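## Task

Use the forceps T1 to move white vial 4 from well F1 of rack R1 into well C7 of carrier TC, and violet vial 0 from R1 well E1 into TC well F3, each vial resting upright on the bottom of its well. Then set TC level within the locating features of raised nest N2, oriented so TC's A1 well sits at the N2 corner labelled A1. Put T1 back in holder H1 with both tips in one slot, and leave H1 upright on its base. Every other vial must still stand in its own well, and R1 must remain in its nest. Nothing may depend on the robot holding it at the end; release everything and move the grippers away.

## Robot and tools

Robot and scene. Two arms, left_arm and right_arm, each ending in a parallel gripper. In a gripper's own axes the fingers point along +z and close along y. The reported hand position is the point between the finger pads, just under 1 cm back from the tips. The world frame has its origin on the table surface midway between the arms, +z up, +x away from the robot over the table, and left_arm on the +y side; the arm names do not mean left or right in an image. Carrier TC lies between the arms and nest N2 is on the left_arm side. Vials sit in rack R1 and are lifted by their caps using forceps T1, which live in holder H1. Well labels (row letters, column numbers, a triangle at A1) are printed on R1 and TC. A typical order: take T1, transfer each vial, seat TC on N2 the right way round, return T1 to H1, open and back away, then end the scene.

execute_actions. Argument actions is a list with zero or one entry; optional pictures (true/false) controls camera images. An empty list only reports the state. An action entry has rows (1 to 15 rows) and steps (1 to 15, default 15); each step lasts 1/30 s, one row per step, and the final row repeats if rows run out. A wait entry has only steps (up to 300), counted from the previous result, so thinking time is included.

Row layout. Every row holds 14 numbers, each between -1 and 1, always for both arms: left_arm dx, dy, dz, rx, ry, rz, opening, then right_arm in the same order. dx to rz are an offset, not a pose: they are measured in that gripper's own axes from its pose printed in the most recent result showing it (before any such result in the scene, and for later calls inside one reply, from where the hand actually is when the action begins). Each row is counted from that same starting pose, not added to the row before. Scale: 1.0 equals 0.6 m of travel or 180 degrees; rx, ry, rz form a single rotation vector. Opening is absolute: +1 fully open (0.087 m), -1 shut. All-zero offsets are not a pause; they steer the hand back to the base pose. To keep an arm still, send the offset that returns it to its wanted pose in the first call of a reply and zeros afterwards, always with the opening it should keep.

move. Argument target is one 14-number row read exactly as above (offsets from the last shown pose, openings absolute). Optional speed is the path's top speed in m/s, 0.002 to 0.5, default 0.25; turning is capped at twice that value in rad/s. Each hand follows a straight path, both paths finish together, lasting 0.5 to 10 s (cut off at 10 s), turning the short way. There is no avoidance of objects or of the other arm. Openings are sent when the move begins. Hands lag, wander, and can overshoot speed near full reach. The result carries a move: line with the ending (done, off_target, moving, held, fault), any limits (paced means the sent pose was clipped; held means a check blocked steps, after which the arm may jump fast) and each hand's distance to its target.

wait: seconds, 0 to 10; nothing new is commanded. zoom_image: camera is cam_high, cam_left_wrist or cam_right_wrist; region is [x0, y0, x1, y1] in pixels of that camera's 672x504 image, top-left origin, no larger than 504 by 504. finished_scene: scene is the number of the current scene; it cannot be reversed and reports whether the goal was met. Replying without any tool call ends all remaining work.

Reading results. The state line gives each hand's end_effector_position (metres) and end_effector_quat_wxyz in the world frame; printed positions get less accurate at long reach. grip_measured is the finger opening on the command scale (the last joint value is the opening in metres); each gripper may read up to about 1 mm off. A pose unreachable line means the clearance check altered or blocked that arm's command; HELD marks steps not sent. Hand target shows where the controller is currently driving each hand. FAULT lines report arm stops. Calibration for all three cameras is provided; the wrist cameras follow their arms.

Control limits. Each step, the command is clipped to within 70 mm and 16 degrees of the measured pose; position wins over orientation when both cannot be met. After an action, a hand travels at most a further 70 mm, so check the pose and send the remainder. Friction can leave a hand up to about 31 mm short, and tiny commands may not move it. Joint ranges (rad): waist -2.618 to 3.054, shoulder 0 to 3.142, elbow 0 to 3.142, wrist pitch -1.571 to 1.571, wrist yaw -1.571 to 1.571, wrist roll -2.094 to 2.094. The simulation keeps running while you think.

Gripping and care. To hold something, command an opening roughly 0.02 below grip_measured; a smaller gap grips more gently. Pads manage about 20 N; closing quickly squeezes harder and can spring the fingers open. Because offsets start from the measured pose, repeating a small push into a rigid surface adds no depth, but into something yielding it does. Faster contact and targets further beyond the contact mean harder impacts. Parts in hand may be tugged and loose items nudged unexpectedly. Never let anything leave the table, avoid drops, slips, slams and heavy pressing, and keep the arms from striking each other. Holding loads heats motors: MOTOR HOT appears at 75 °C, 90 °C pauses that arm for 10 s, and at 100 °C the arm loses power and falls.

Each tool is called after ">>>" as name(argument=value, ...), one argument or row to a line, values as JSON.

## Session

>>> execute_actions(
  actions=[],
)

Scene clock: 0.00 s of 12600.00 s.
left_arm: end_effector_position=(+0.4540, +0.3891, +0.2624) grip_measured=+0.982 end_effector_quat_wxyz=(+0.647, -0.101, +0.690, -0.308) | right_arm: end_effector_position=(+0.5640, -0.3712, +0.3725) grip_measured=+1.000 end_effector_quat_wxyz=(-0.597, +0.673, -0.302, +0.314)
Joint positions: left_arm=[ 0.597  1.757  1.179  0.62   0.861 -0.621  0.087] | right_arm=[-0.409  1.801  1.674 -0.056 -1.053 -1.791  0.087]
Joint velocities: left_arm=[-0.017 -0.002  0.002 -0.037 -0.022  0.037 -0.   ] | right_arm=[ 0.002  0.007 -0.002  0.022 -0.022 -0.007  0.   ]
Motor temperatures (°C, as the motors report them): left_arm=[21 24 26 28 18 20] | right_arm=[21 32 31 27 18 18]
Hand target (left_arm): +0.454, +0.389, +0.262; +0.647, -0.101, +0.690, -0.308
Hand target (right_arm): +0.564, -0.371, +0.373; -0.597, +0.673, -0.302, +0.314
camera_calibration (this result's frames):
cam_left_wrist: T_world_to_cam=[[-0.249592, -0.786686, 0.56465, 0.269548], [-0.83636, -0.118763, -0.53516, 0.587134], [0.488063, -0.605822, -0.628311, 0.322345], [0, 0, 0, 1]] pos_world=[0.401007, 0.477063, 0.364544]
cam_right_wrist: T_world_to_cam=[[0.0408163, 0.120639, 0.991857, -0.348211], [-0.210013, -0.969473, 0.126559, -0.268377], [0.976846, -0.213468, -0.0142345, -0.481978], [0, 0, 0, 1]] pos_world=[0.428669, -0.321064, 0.37248]

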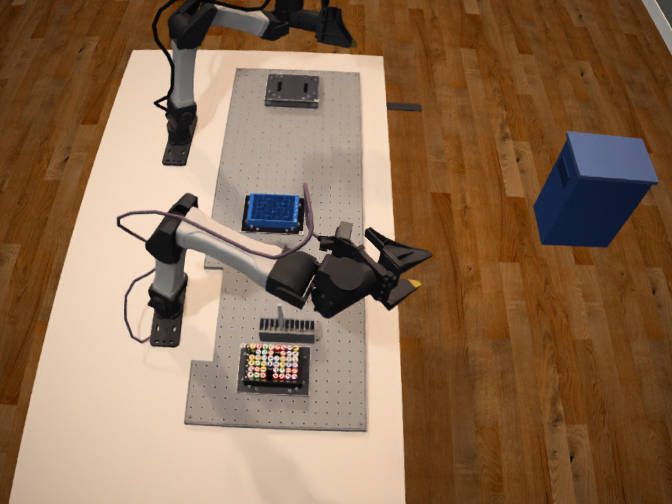

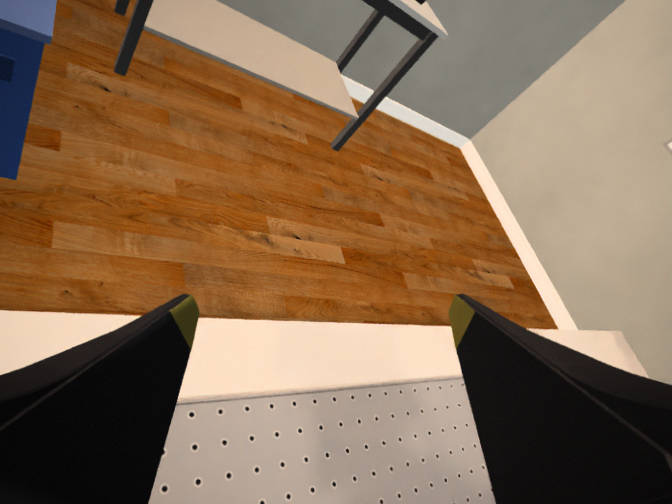

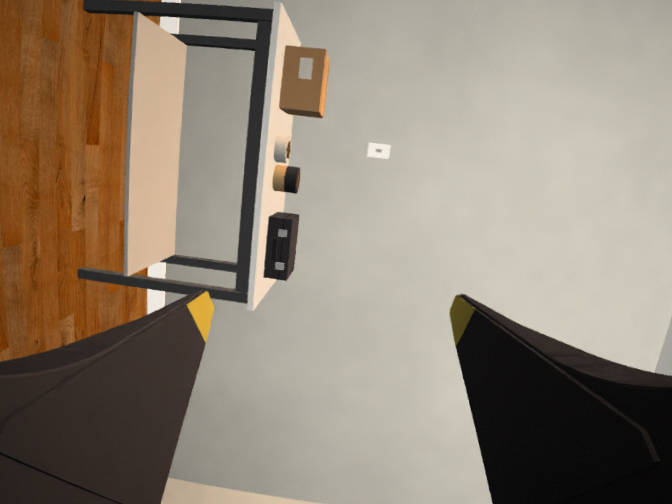

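>>> move(
  target=[0,0,0,0,0,0,1,-0.217,0.281,-0.442,-0.101,0.393,0.577,0],
  speed=0.25,
)

Scene clock: 26.73 s of 12600.00 s.
left_arm: end_effector_position=(+0.4540, +0.3891, +0.2624) grip_measured=+0.982 end_effector_quat_wxyz=(+0.647, -0.101, +0.690, -0.308) | right_arm: end_effector_position=(+0.2753, -0.4456, +0.2199) grip_measured=+0.000 end_effector_quat_wxyz=(+0.272, -0.004, +0.962, -0.001)
Joint positions: left_arm=[ 0.597  1.757  1.179  0.62   0.861 -0.621  0.087] | right_arm=[-0.692  1.4    1.501 -1.224 -0.334 -0.609  0.044]
Joint velocities: left_arm=[ 0.007 -0.007  0.007  0.037 -0.007 -0.007  0.   ] | right_arm=[-0.007  0.007  0.007 -0.095  0.037  0.022 -0.   ]
Motor temperatures (°C, as the motors report them): left_arm=[21 30 29 33 18 20] | right_arm=[21 37 35 30 18 18]
Hand target (left_arm): +0.454, +0.389, +0.262; +0.647, -0.101, +0.690, -0.308
Hand target (right_arm): +0.273, -0.450, +0.221; +0.265, +0.007, +0.964, -0.003
Off the commanded pose (left_arm): 0.000 m, 0 deg.
Off the commanded pose (right_arm): 0.007 m, 2 deg.
After step 90, 18.77 s passed at rest.
move: done
camera_calibration (this result's frames):
cam_left_wrist: T_world_to_cam=[[-0.249592, -0.786686, 0.56465, 0.269548], [-0.83636, -0.118763, -0.53516, 0.587134], [0.488063, -0.605822, -0.628311, 0.322345], [0, 0, 0, 1]] pos_world=[0.401007, 0.477063, 0.364544]
cam_right_wrist: T_world_to_cam=[[0.0223068, -0.999735, -0.00570237, -0.45083], [-0.945421, -0.0229489, 0.325042, 0.198804], [-0.325086, -0.0018595, -0.945682, 0.439531], [0, 0, 0, 1]] pos_world=[0.340896, -0.445331, 0.348467]

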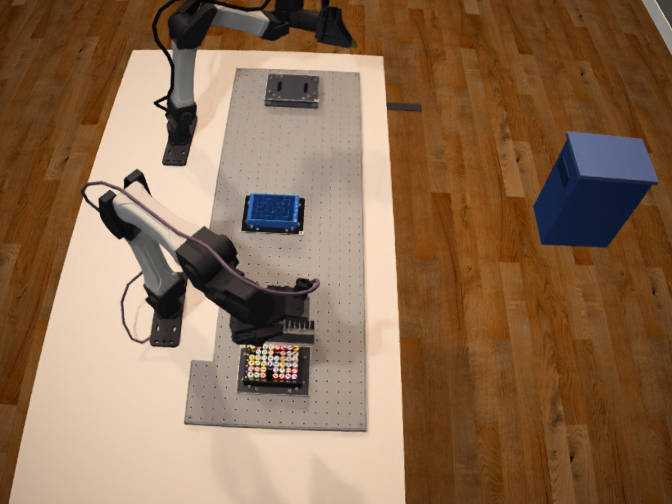

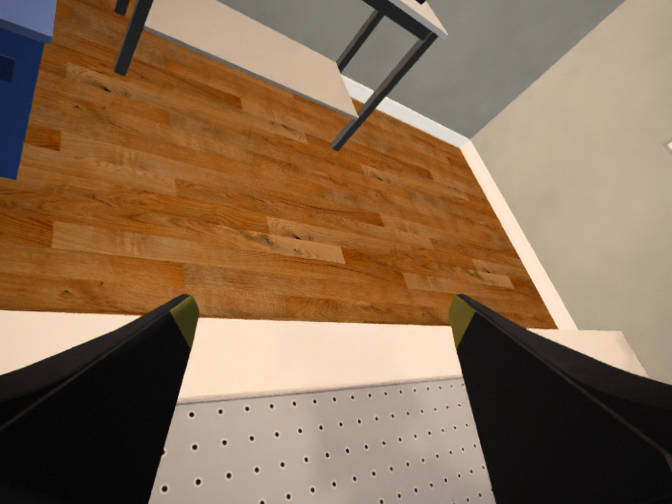

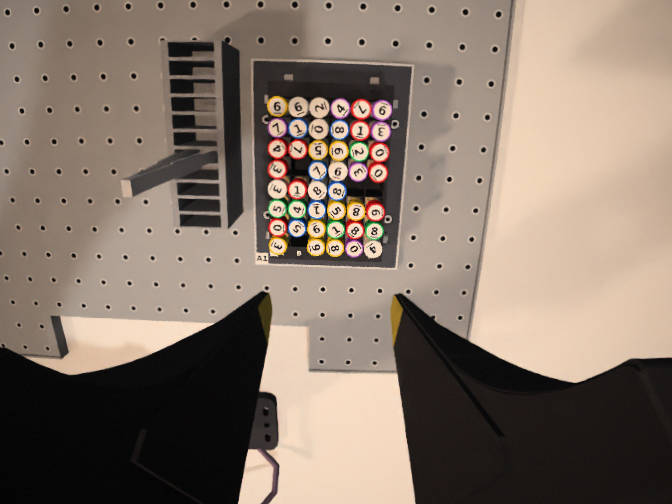

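>>> move(
  target=[0,0,0,0,0,0,1,0.157,-0.062,0.138,-0.122,0,-0.2,-0.62],
  speed=0.12,
)

>>> zoom_image(
  camera="cam_high",
  region=[225,60,345,245],
)

Scene clock: 41.10 s of 12600.00 s.
left_arm: end_effector_position=(+0.4540, +0.3891, +0.2624) grip_measured=+0.982 end_effector_quat_wxyz=(+0.647, -0.101, +0.690, -0.308) | right_arm: end_effector_position=(+0.2438, -0.4913, +0.1097) grip_measured=-0.620 end_effector_quat_wxyz=(+0.253, -0.356, +0.897, +0.071)
Joint positions: left_arm=[ 0.597  1.757  1.179  0.62   0.861 -0.621  0.087] | right_arm=[-0.943  1.625  1.301 -1.252 -0.531 -1.685  0.017]
Joint velocities: left_arm=[-0.012 -0.007  0.007 -0.081 -0.007  0.007  0.001] | right_arm=[ 0.012  0.017 -0.002 -0.022 -0.022 -0.022  0.   ]
Motor temperatures (°C, as the motors report them): left_arm=[21 31 29 34 18 20] | right_arm=[21 36 36 29 18 18]
Hand target (left_arm): +0.454, +0.389, +0.262; +0.647, -0.101, +0.690, -0.308
Hand target (right_arm): +0.237, -0.485, +0.101; +0.250, -0.348, +0.899, +0.093
Off the commanded pose (left_arm): 0.000 m, 0 deg.
Off the commanded pose (right_arm): 0.013 m, 3 deg.
After step 90, 7.83 s passed at rest.
move: off_target (right_arm)
camera_calibration (this result's frames):
cam_left_wrist: T_world_to_cam=[[-0.249592, -0.786686, 0.56465, 0.269548], [-0.83636, -0.118763, -0.53516, 0.587134], [0.488063, -0.605822, -0.628311, 0.322345], [0, 0, 0, 1]] pos_world=[0.401007, 0.477063, 0.364544]
cam_right_wrist: T_world_to_cam=[[0.685844, -0.726509, 0.0424477, -0.529267], [-0.691976, -0.63296, 0.347174, -0.160094], [-0.225358, -0.26748, -0.936839, 0.169243], [0, 0, 0, 1]] pos_world=[0.290353, -0.440581, 0.236601]

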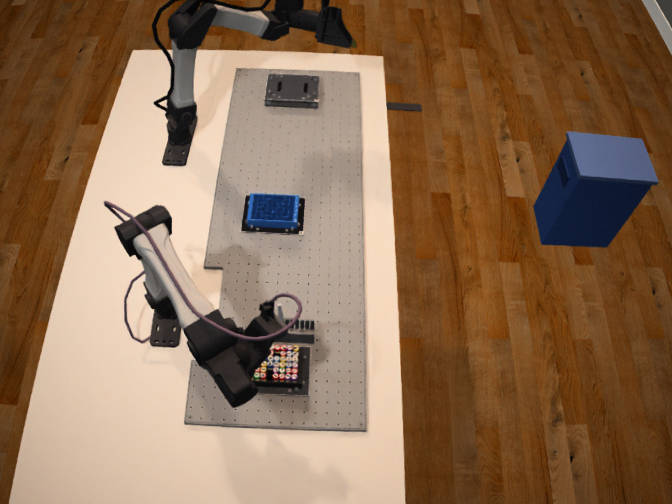

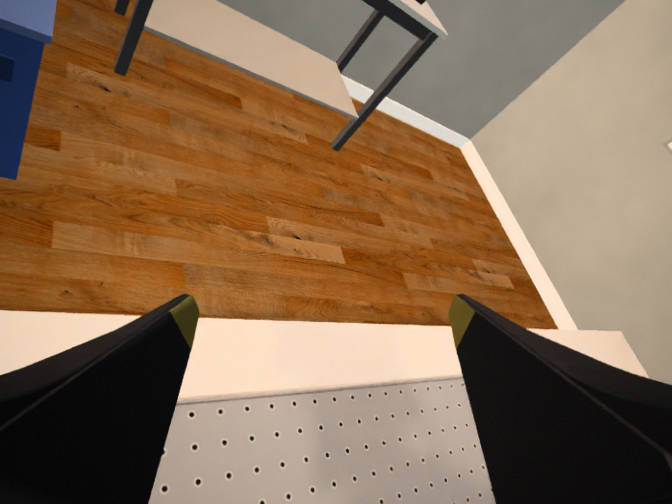

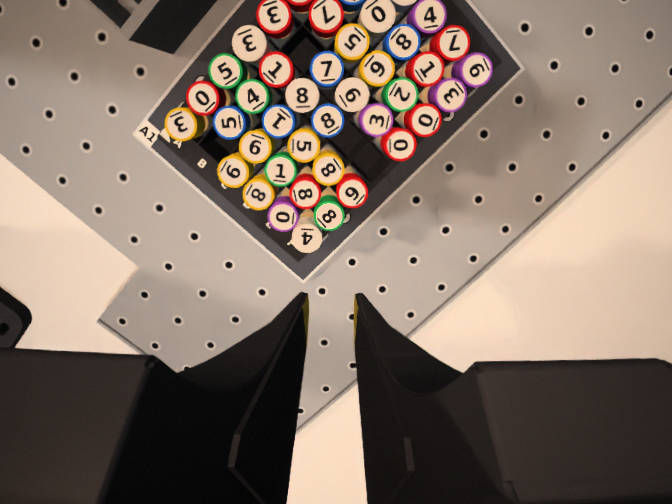

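Region (225, 60, 345, 245) of cam_high's 672x504 image, scaled by 2.724, with more detail than that image has; it fills the left 327 columns of this view, and the rest is white.

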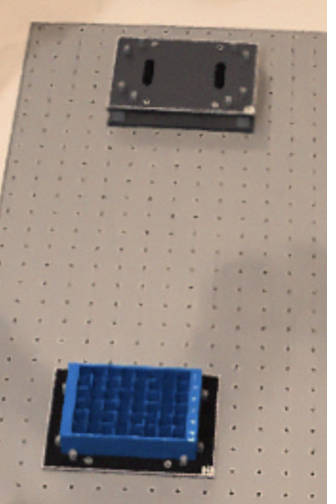

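>>> move(
  target=[0,0,0,0,0,0,1,0.04,0.032,0.074,-0.022,0,0.013,-0.62],
  speed=0.04,
)

Scene clock: 52.50 s of 12600.00 s.
left_arm: end_effector_position=(+0.4540, +0.3891, +0.2624) grip_measured=+0.982 end_effector_quat_wxyz=(+0.647, -0.101, +0.690, -0.308) | right_arm: end_effector_position=(+0.2362, -0.4810, +0.0684) grip_measured=-0.620 end_effector_quat_wxyz=(+0.246, -0.350, +0.899, +0.096)
Joint positions: left_arm=[ 0.597  1.757  1.179  0.62   0.861 -0.621  0.087] | right_arm=[-0.943  1.654  1.166 -1.142 -0.531 -1.687  0.017]
Joint velocities: left_arm=[-0.007 -0.002  0.002 -0.022  0.022 -0.007  0.   ] | right_arm=[-0.017  0.002  0.012 -0.007  0.007 -0.066 -0.   ]
Motor temperatures (°C, as the motors report them): left_arm=[21 32 30 34 18 20] | right_arm=[21 36 35 27 19 18]
Hand target (left_arm): +0.454, +0.389, +0.262; +0.647, -0.101, +0.690, -0.308
Hand target (right_arm): +0.233, -0.478, +0.059; +0.238, -0.346, +0.901, +0.106
Off the commanded pose (left_arm): 0.000 m, 0 deg.
Off the commanded pose (right_arm): 0.011 m, 2 deg.
After step 90, 6.73 s passed at rest.
move: off_target (right_arm)
camera_calibration (this result's frames):
cam_left_wrist: T_world_to_cam=[[-0.249592, -0.786686, 0.56465, 0.269548], [-0.83636, -0.118763, -0.53516, 0.587134], [0.488063, -0.605822, -0.628311, 0.322345], [0, 0, 0, 1]] pos_world=[0.401007, 0.477063, 0.364544]
cam_right_wrist: T_world_to_cam=[[0.687539, -0.72605, -0.0119008, -0.511305], [-0.679646, -0.649194, 0.34151, -0.154902], [-0.255679, -0.226713, -0.939803, 0.158537], [0, 0, 0, 1]] pos_world=[0.286798, -0.435852, 0.19581]

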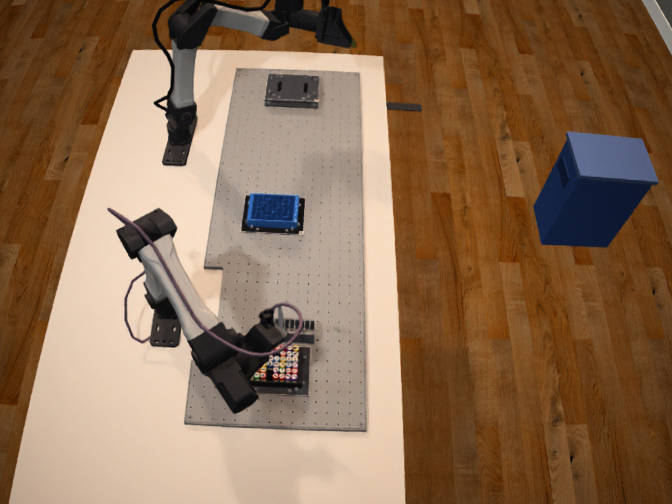

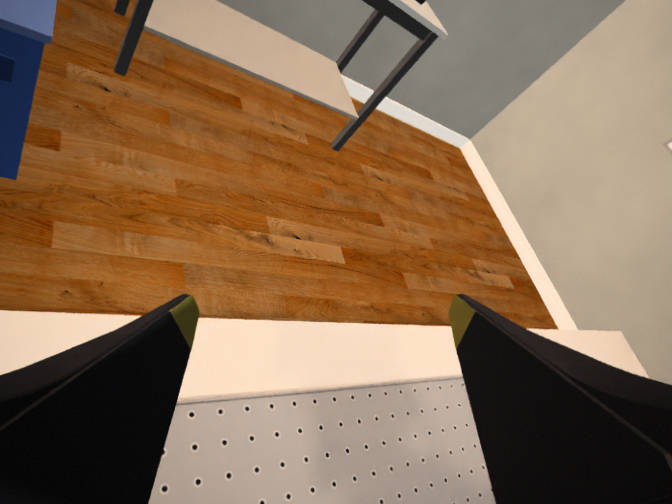

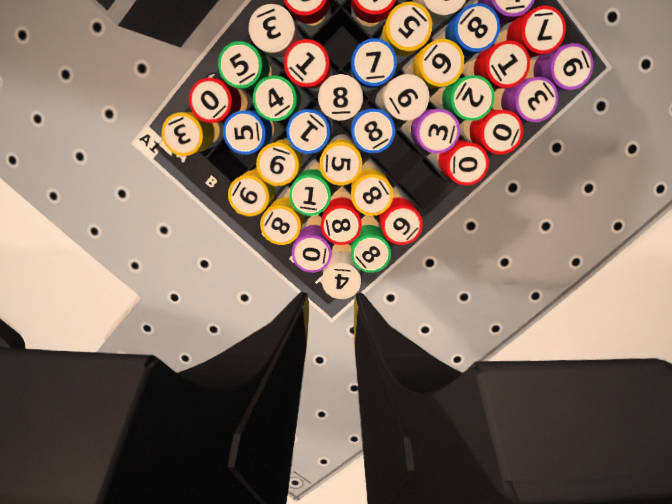

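>>> move(
  target=[0,0,0,0,0,0,1,0,-0.011,0,0.0075,0,-0.0044,-0.58],
  speed=0.015,
)

>>> move(
  target=[0,0,0,0,0,0,1,-0.013,0,0.0075,0,0,0,-0.58],
  speed=0.015,
)

Scene clock: 72.87 s of 12600.00 s.
left_arm: end_effector_position=(+0.4540, +0.3891, +0.2624) grip_measured=+0.982 end_effector_quat_wxyz=(+0.647, -0.101, +0.690, -0.308) | right_arm: end_effector_position=(+0.2379, -0.4833, +0.0683) grip_measured=-0.580 end_effector_quat_wxyz=(+0.247, -0.351, +0.899, +0.091)
Joint positions: left_arm=[ 0.597  1.757  1.179  0.62   0.861 -0.621  0.087] | right_arm=[-0.943  1.654  1.166 -1.131 -0.531 -1.687  0.018]
Joint velocities: left_arm=[-0.002  0.007  0.002 -0.007  0.022 -0.022 -0.   ] | right_arm=[-0.002  0.002 -0.002  0.037 -0.022  0.051 -0.001]
Motor temperatures (°C, as the motors report them): left_arm=[21 33 30 35 18 20] | right_arm=[21 35 34 26 19 18]
Hand target (left_arm): +0.454, +0.389, +0.262; +0.647, -0.101, +0.690, -0.308
Hand target (right_arm): +0.241, -0.486, +0.068; +0.250, -0.353, +0.898, +0.084
Off the commanded pose (left_arm): 0.000 m, 0 deg.
Off the commanded pose (right_arm): 0.004 m, 1 deg.
After step 90, 16.30 s passed at rest.
move: done
camera_calibration (this result's frames):
cam_left_wrist: T_world_to_cam=[[-0.249592, -0.786686, 0.56465, 0.269548], [-0.83636, -0.118763, -0.53516, 0.587134], [0.488063, -0.605822, -0.628311, 0.322345], [0, 0, 0, 1]] pos_world=[0.401007, 0.477063, 0.364544]
cam_right_wrist: T_world_to_cam=[[0.687343, -0.726333, -0.000727266, -0.514942], [-0.682159, -0.645884, 0.342772, -0.153075], [-0.249436, -0.235106, -0.939418, 0.152798], [0, 0, 0, 1]] pos_world=[0.287634, -0.436964, 0.195636]

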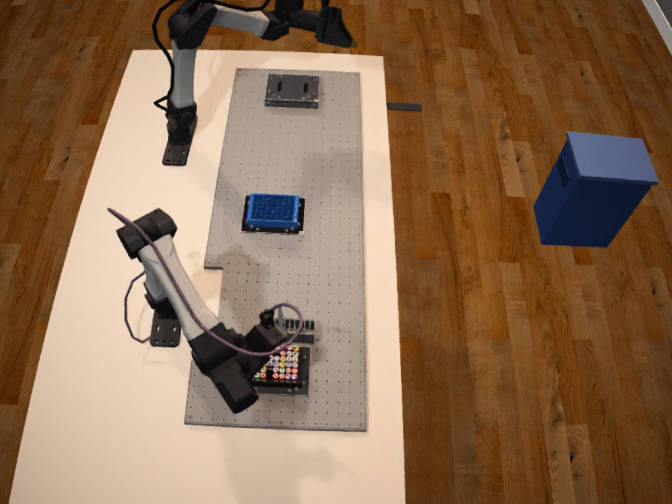

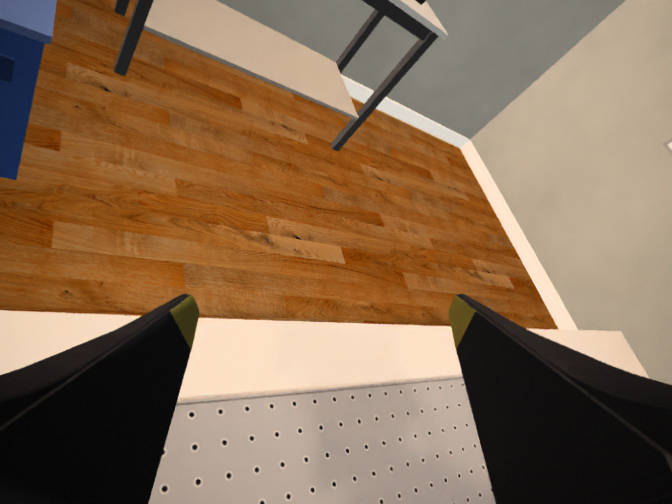

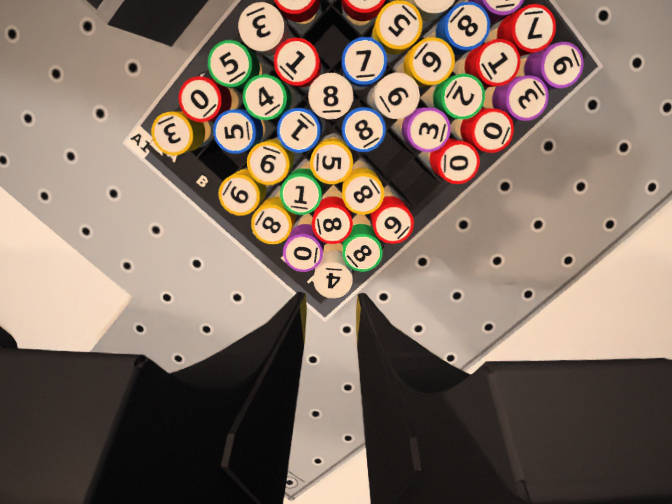

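Scene clock: 73.70 s of 12600.00 s.
left_arm: end_effector_position=(+0.4540, +0.3891, +0.2624) grip_measured=+0.982 end_effector_quat_wxyz=(+0.647, -0.101, +0.690, -0.308) | right_arm: end_effector_position=(+0.2414, -0.4788, +0.0683) grip_measured=-0.580 end_effector_quat_wxyz=(+0.245, -0.348, +0.900, +0.095)
Joint positions: left_arm=[ 0.597  1.757  1.179  0.62   0.861 -0.621  0.087] | right_arm=[-0.922  1.654  1.166 -1.128 -0.531 -1.66   0.018]
Joint velocities: left_arm=[ 0.012 -0.012 -0.007 -0.007 -0.022  0.037 -0.   ] | right_arm=[-0.002  0.012 -0.002  0.081  0.007 -0.037  0.001]
Motor temperatures (°C, as the motors report them): left_arm=[21 33 30 35 18 20] | right_arm=[21 35 34 26 19 18]
Hand target (left_arm): +0.454, +0.389, +0.262; +0.647, -0.101, +0.690, -0.308
Hand target (right_arm): +0.244, -0.477, +0.068; +0.247, -0.351, +0.898, +0.091
Off the commanded pose (left_arm): 0.000 m, 0 deg.
Off the commanded pose (right_arm): 0.003 m, 1 deg.
move: done
camera_calibration (this result's frames):
cam_left_wrist: T_world_to_cam=[[-0.249592, -0.786686, 0.56465, 0.269548], [-0.83636, -0.118763, -0.53516, 0.587134], [0.488063, -0.605822, -0.628311, 0.322345], [0, 0, 0, 1]] pos_world=[0.401007, 0.477063, 0.364544]
cam_right_wrist: T_world_to_cam=[[0.685032, -0.728423, -0.0114406, -0.513799], [-0.681654, -0.646433, 0.342743, -0.148126], [-0.257057, -0.226991, -0.93936, 0.160433], [0, 0, 0, 1]] pos_world=[0.292239, -0.4336, 0.195595]

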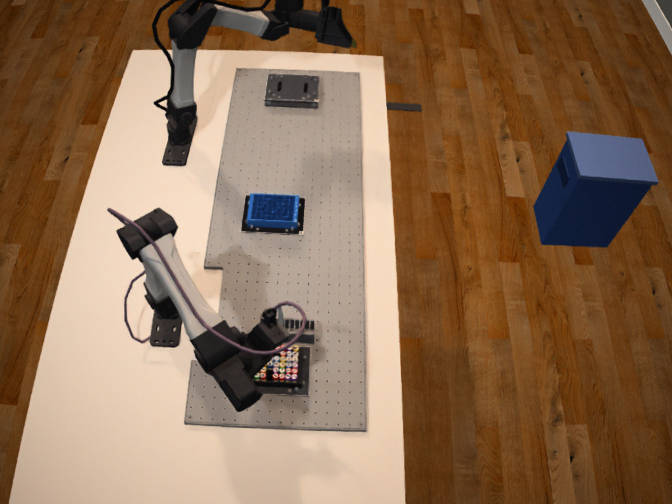

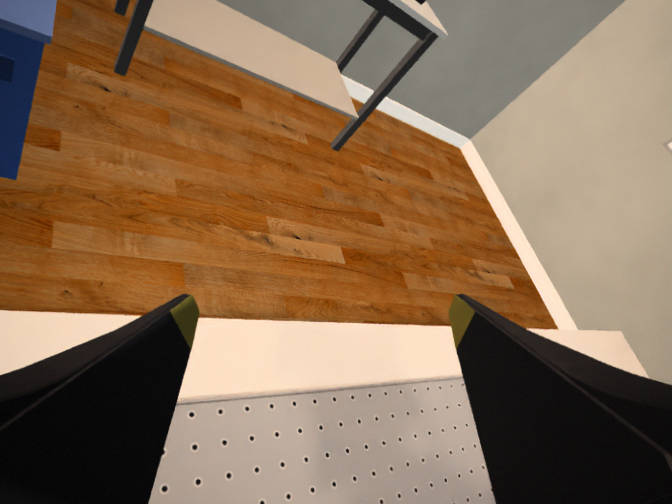

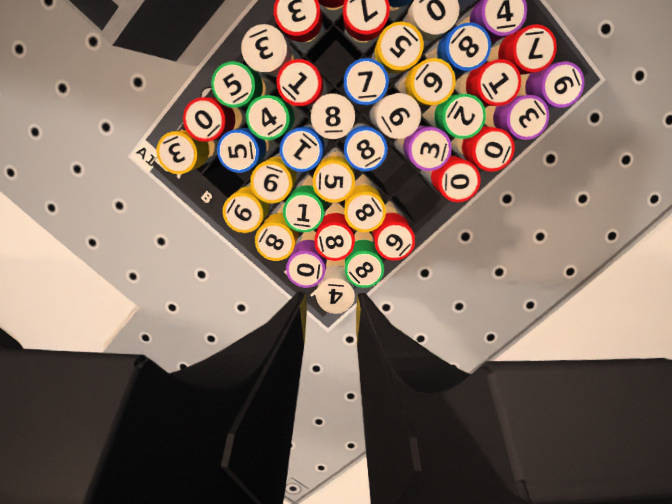

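>>> move(
  target=[0,0,0,0,0,0,1,-0.009,-0.002,0.005,0,0,0,-0.66],
  speed=0.01,
)

>>> move(
  target=[0,0,0,0,0,0,1,0,0,0,0,0,0,-0.75],
)

>>> zoom_image(
  camera="cam_right_wrist",
  region=[250,210,420,370],
)

Scene clock: 81.47 s of 12600.00 s.
left_arm: end_effector_position=(+0.4540, +0.3891, +0.2624) grip_measured=+0.982 end_effector_quat_wxyz=(+0.647, -0.101, +0.690, -0.308) | right_arm: end_effector_position=(+0.2432, -0.4763, +0.0683) grip_measured=-0.660 end_effector_quat_wxyz=(+0.244, -0.346, +0.901, +0.098)
Joint positions: left_arm=[ 0.597  1.757  1.179  0.62   0.861 -0.621  0.087] | right_arm=[-0.912  1.654  1.166 -1.126 -0.531 -1.643  0.015]
Joint velocities: left_arm=[ 0.012  0.007 -0.002  0.007 -0.051  0.022  0.   ] | right_arm=[ 0.002 -0.012 -0.012  0.022 -0.022 -0.066 -0.   ]
Motor temperatures (°C, as the motors report them): left_arm=[21 33 31 35 18 20] | right_arm=[21 36 34 26 19 18]
Hand target (left_arm): +0.454, +0.389, +0.262; +0.647, -0.101, +0.690, -0.308
Hand target (right_arm): +0.247, -0.475, +0.068; +0.245, -0.349, +0.900, +0.096
Off the commanded pose (left_arm): 0.000 m, 0 deg.
Off the commanded pose (right_arm): 0.004 m, 0 deg.
After step 90, 3.93 s passed at rest.
move: done
camera_calibration (this result's frames):
cam_left_wrist: T_world_to_cam=[[-0.249592, -0.786686, 0.56465, 0.269548], [-0.83636, -0.118763, -0.53516, 0.587134], [0.488063, -0.605822, -0.628311, 0.322345], [0, 0, 0, 1]] pos_world=[0.401007, 0.477063, 0.364544]
cam_right_wrist: T_world_to_cam=[[0.682449, -0.730715, -0.0178656, -0.513304], [-0.682356, -0.645665, 0.342792, -0.144781], [-0.262019, -0.221747, -0.939241, 0.165136], [0, 0, 0, 1]] pos_world=[0.29478, -0.43194, 0.195562]

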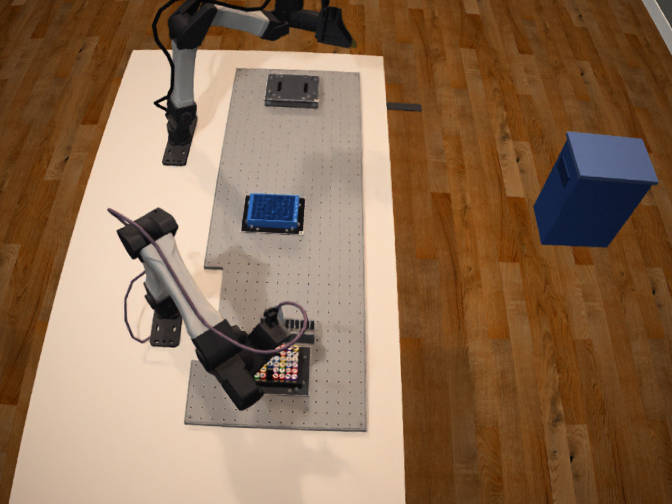

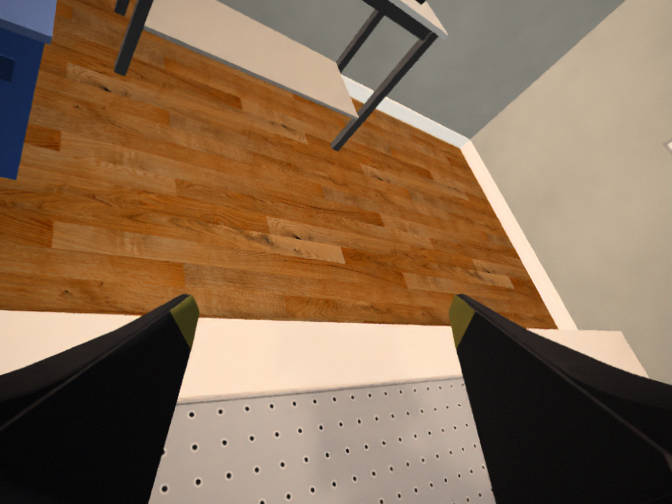

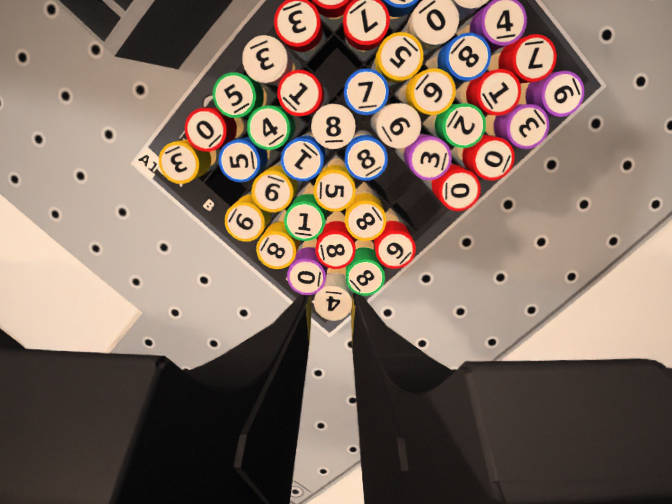

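Scene clock: 81.97 s of 12600.00 s.
left_arm: end_effector_position=(+0.4540, +0.3891, +0.2624) grip_measured=+0.982 end_effector_quat_wxyz=(+0.647, -0.101, +0.690, -0.308) | right_arm: end_effector_position=(+0.2433, -0.4765, +0.0683) grip_measured=-0.742 end_effector_quat_wxyz=(+0.244, -0.346, +0.901, +0.097)
Joint positions: left_arm=[ 0.597  1.757  1.179  0.62   0.861 -0.621  0.087] | right_arm=[-0.912  1.654  1.166 -1.125 -0.531 -1.643  0.011]
Joint velocities: left_arm=[-0.002 -0.007 -0.002 -0.022 -0.022 -0.051  0.   ] | right_arm=[-0.002 -0.007 -0.002 -0.037  0.022 -0.051  0.   ]
Motor temperatures (°C, as the motors report them): left_arm=[21 33 31 35 18 20] | right_arm=[21 36 34 26 19 18]
Hand target (left_arm): +0.454, +0.389, +0.262; +0.647, -0.101, +0.690, -0.308
Hand target (right_arm): +0.243, -0.476, +0.068; +0.244, -0.346, +0.901, +0.098
Off the commanded pose (left_arm): 0.000 m, 0 deg.
Off the commanded pose (right_arm): 0.000 m, 0 deg.
move: done
camera_calibration (this result's frames):
cam_left_wrist: T_world_to_cam=[[-0.249592, -0.786686, 0.56465, 0.269548], [-0.83636, -0.118763, -0.53516, 0.587134], [0.488063, -0.605822, -0.628311, 0.322345], [0, 0, 0, 1]] pos_world=[0.401007, 0.477063, 0.364544]
cam_right_wrist: T_world_to_cam=[[0.682215, -0.730947, -0.0172986, -0.513568], [-0.682686, -0.645285, 0.342851, -0.144536], [-0.261768, -0.222088, -0.939231, 0.164905], [0, 0, 0, 1]] pos_world=[0.294857, -0.432035, 0.195554]

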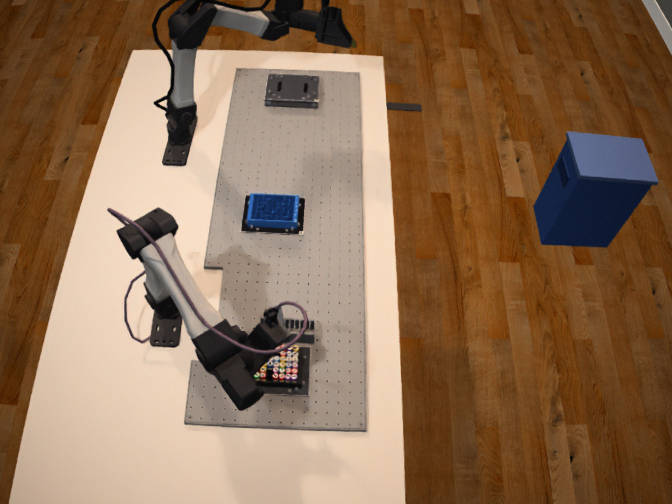

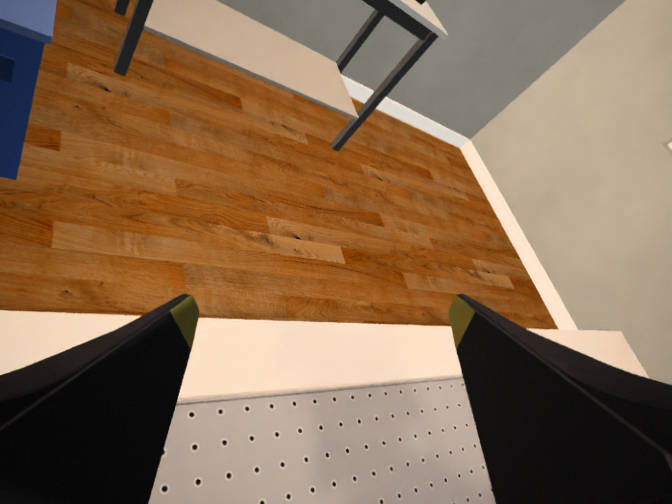

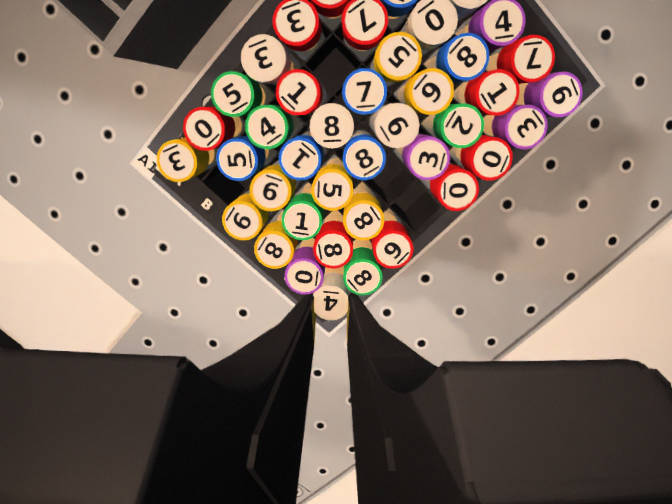

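Region (250, 210, 420, 370) of cam_right_wrist's 672x504 image, scaled by 2.965, with more detail than that image has; it fills the top 474 rows of this view, and the rest is white.

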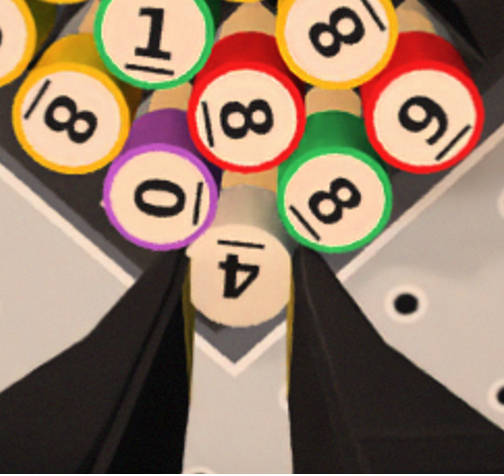

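>>> move(
  target=[0,0,0,0,0,0,1,-0.016,-0.002,-0.028,0.012,0,-0.007,-0.76],
  speed=0.012,
)

>>> move(
  target=[0,0,0,0,0,0,1,-0.04,0,-0.068,0,0,0,-0.76],
  speed=0.02,
)

>>> zoom_image(
  camera="cam_right_wrist",
  region=[250,190,420,370],
)

Scene clock: 93.87 s of 12600.00 s.
left_arm: end_effector_position=(+0.4540, +0.3891, +0.2624) grip_measured=+0.982 end_effector_quat_wxyz=(+0.647, -0.101, +0.690, -0.308) | right_arm: end_effector_position=(+0.2426, -0.4755, +0.0783) grip_measured=-0.742 end_effector_quat_wxyz=(+0.248, -0.349, +0.899, +0.085)
Joint positions: left_arm=[ 0.597  1.757  1.179  0.62   0.861 -0.621  0.087] | right_arm=[-0.912  1.616  1.166 -1.136 -0.531 -1.643  0.011]
Joint velocities: left_arm=[-0.012 -0.007  0.002 -0.037  0.037  0.022  0.001] | right_arm=[-0.002 -0.002 -0.012 -0.007  0.037 -0.007 -0.   ]
Motor temperatures (°C, as the motors report them): left_arm=[21 33 31 35 18 20] | right_arm=[21 36 34 26 19 18]
Hand target (left_arm): +0.454, +0.389, +0.262; +0.647, -0.101, +0.690, -0.308
Hand target (right_arm): +0.244, -0.478, +0.088; +0.252, -0.351, +0.898, +0.078
Off the commanded pose (left_arm): 0.000 m, 0 deg.
Off the commanded pose (right_arm): 0.010 m, 1 deg.
After step 90, 6.87 s passed at rest.
move: done
camera_calibration (this result's frames):
cam_left_wrist: T_world_to_cam=[[-0.249592, -0.786686, 0.56465, 0.269548], [-0.83636, -0.118763, -0.53516, 0.587134], [0.488063, -0.605822, -0.628311, 0.322345], [0, 0, 0, 1]] pos_world=[0.401007, 0.477063, 0.364544]
cam_right_wrist: T_world_to_cam=[[0.682276, -0.731025, 0.0100835, -0.514418], [-0.688575, -0.6379, 0.344889, -0.143091], [-0.24569, -0.242253, -0.938589, 0.160769], [0, 0, 0, 1]] pos_world=[0.291945, -0.428383, 0.205434]

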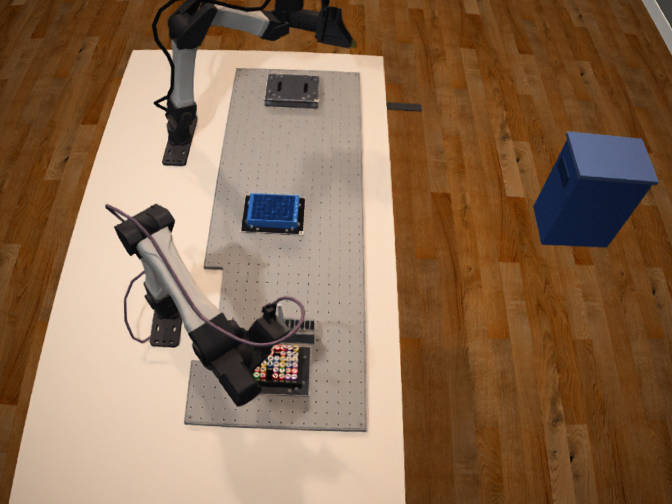

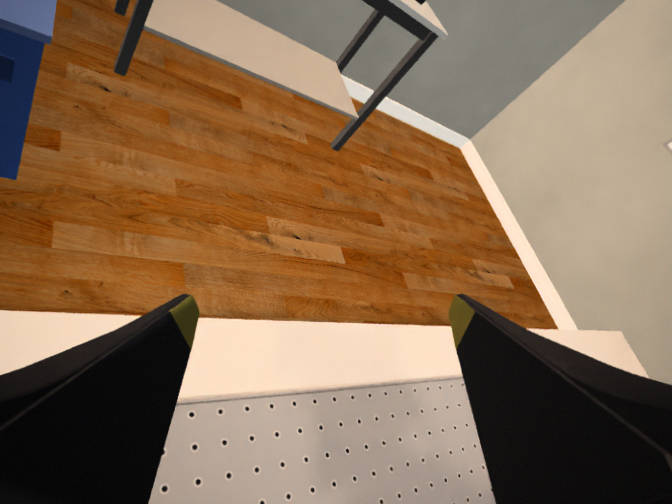

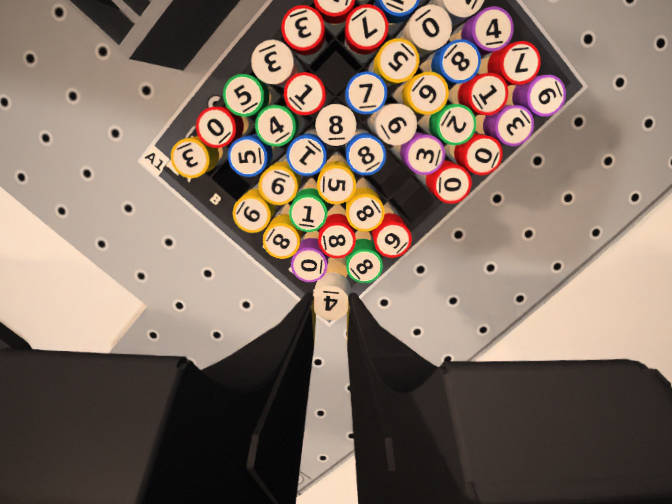

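Scene clock: 96.47 s of 12600.00 s.
left_arm: end_effector_position=(+0.4540, +0.3891, +0.2624) grip_measured=+0.982 end_effector_quat_wxyz=(+0.647, -0.101, +0.690, -0.308) | right_arm: end_effector_position=(+0.2419, -0.4747, +0.1165) grip_measured=-0.742 end_effector_quat_wxyz=(+0.246, -0.348, +0.900, +0.092)
Joint positions: left_arm=[ 0.597  1.757  1.179  0.62   0.861 -0.621  0.087] | right_arm=[-0.912  1.606  1.309 -1.304 -0.531 -1.643  0.011]
Joint velocities: left_arm=[ 0.002 -0.017 -0.012 -0.037 -0.022 -0.007 -0.001] | right_arm=[-0.012  0.007 -0.007 -0.007 -0.037  0.037 -0.   ]
Motor temperatures (°C, as the motors report them): left_arm=[21 33 31 35 18 20] | right_arm=[21 37 35 26 19 18]
Hand target (left_arm): +0.454, +0.389, +0.262; +0.647, -0.101, +0.690, -0.308
Hand target (right_arm): +0.243, -0.475, +0.125; +0.248, -0.349, +0.899, +0.085
Off the commanded pose (left_arm): 0.000 m, 0 deg.
Off the commanded pose (right_arm): 0.009 m, 1 deg.
move: done
camera_calibration (this result's frames):
cam_left_wrist: T_world_to_cam=[[-0.249592, -0.786686, 0.56465, 0.269548], [-0.83636, -0.118763, -0.53516, 0.587134], [0.488063, -0.605822, -0.628311, 0.322345], [0, 0, 0, 1]] pos_world=[0.401007, 0.477063, 0.364544]
cam_right_wrist: T_world_to_cam=[[0.6823, -0.731054, -0.00512916, -0.512001], [-0.685299, -0.642008, 0.343789, -0.158824], [-0.254621, -0.231052, -0.939033, 0.204236], [0, 0, 0, 1]] pos_world=[0.2925, -0.429078, 0.24376]

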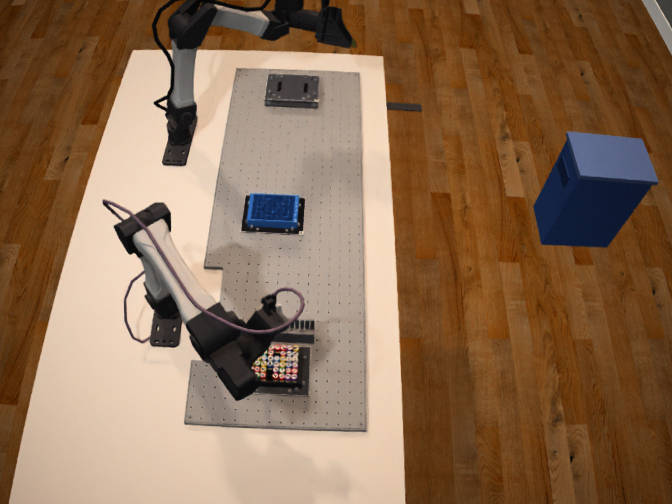

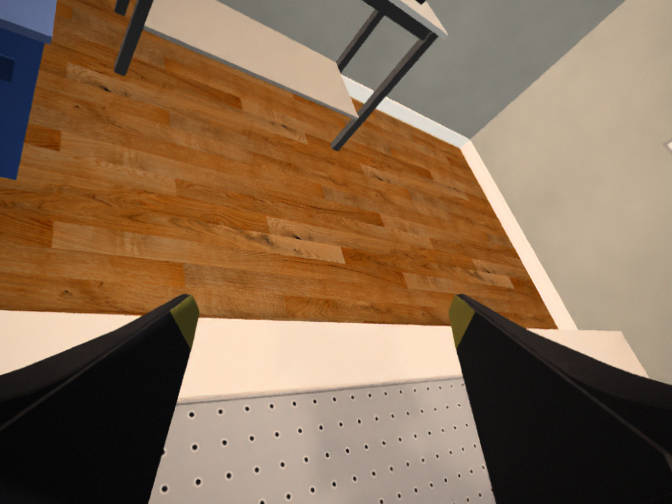

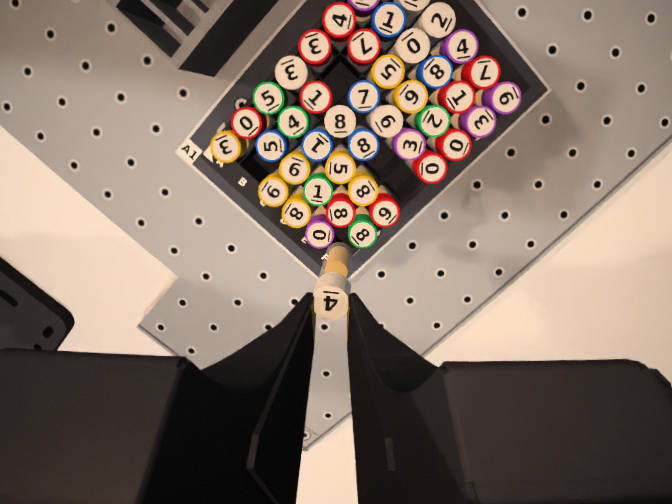

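Region (250, 190, 420, 370) of cam_right_wrist's 672x504 image, scaled by 2.800, with more detail than that image has.

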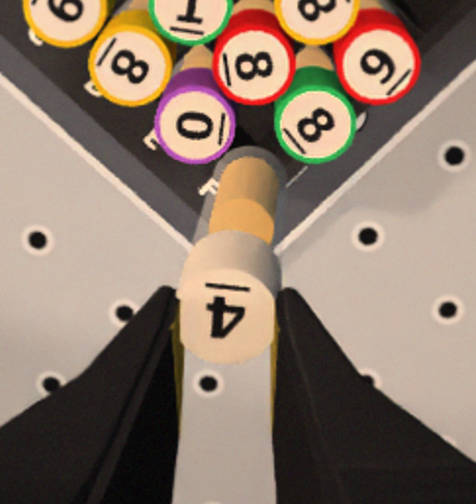

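>>> move(
  target=[0,0,0,0,0,0,1,-0.448,0.583,0.23,-0.016,0,0.009,-0.76],
  speed=0.1,
)

Scene clock: 111.07 s of 12600.00 s.
left_arm: end_effector_position=(+0.4540, +0.3891, +0.2624) grip_measured=+0.982 end_effector_quat_wxyz=(+0.647, -0.101, +0.690, -0.308) | right_arm: end_effector_position=(+0.2199, -0.0168, +0.1303) grip_measured=-0.742 end_effector_quat_wxyz=(+0.225, -0.342, +0.903, +0.131)
Joint positions: left_arm=[ 0.597  1.757  1.179  0.62   0.861 -0.621  0.087] | right_arm=[ 0.936  1.467  1.189 -0.767  0.031  0.219  0.011]
Joint velocities: left_arm=[ 0.007  0.002 -0.007 -0.007 -0.081 -0.051  0.001] | right_arm=[ 0.007 -0.002  0.017 -0.11   0.051 -0.051 -0.   ]
Motor temperatures (°C, as the motors report them): left_arm=[21 33 31 36 18 20] | right_arm=[21 36 36 26 19 18]
Hand target (left_arm): +0.454, +0.389, +0.262; +0.647, -0.101, +0.690, -0.308
Hand target (right_arm): +0.223, -0.010, +0.133; +0.233, -0.340, +0.902, +0.131
Off the commanded pose (left_arm): 0.000 m, 0 deg.
Off the commanded pose (right_arm): 0.012 m, 2 deg.
After step 90, 6.57 s passed at rest.
move: off_target (right_arm)
camera_calibration (this result's frames):
cam_left_wrist: T_world_to_cam=[[-0.249592, -0.786686, 0.56465, 0.269548], [-0.83636, -0.118763, -0.53516, 0.587134], [0.488063, -0.605822, -0.628311, 0.322345], [0, 0, 0, 1]] pos_world=[0.401007, 0.477063, 0.364544]
cam_right_wrist: T_world_to_cam=[[0.686553, -0.720995, -0.0938747, -0.15135], [-0.655042, -0.669385, 0.350492, 0.107304], [-0.315541, -0.179139, -0.931849, 0.330699], [0, 0, 0, 1]] pos_world=[0.278548, 0.0219459, 0.256345]

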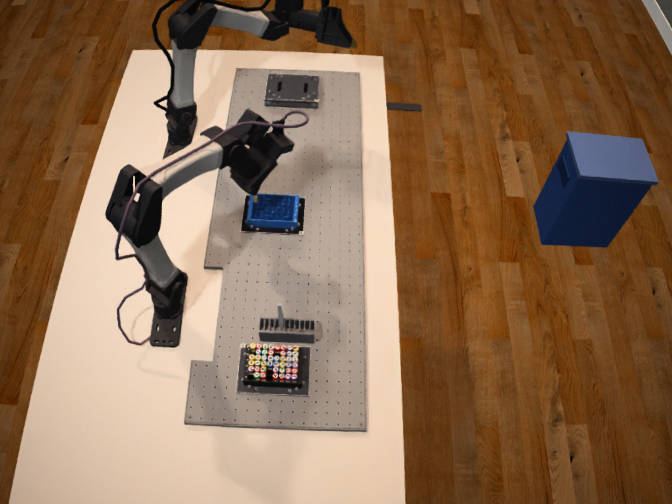

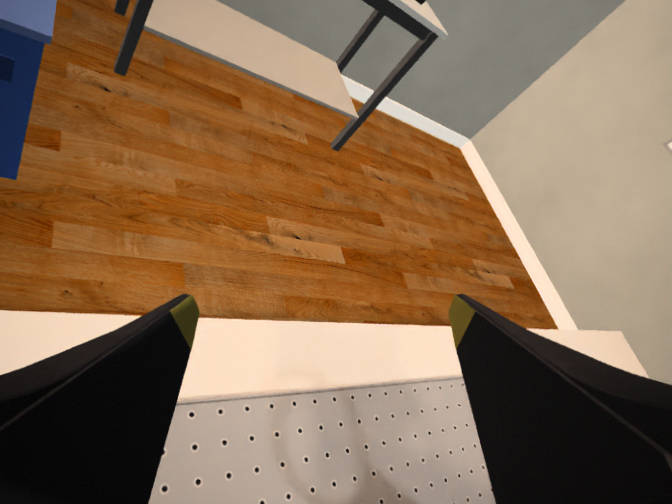

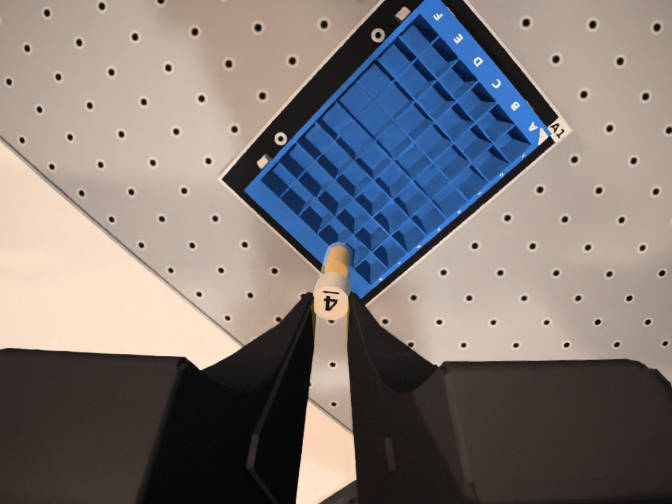

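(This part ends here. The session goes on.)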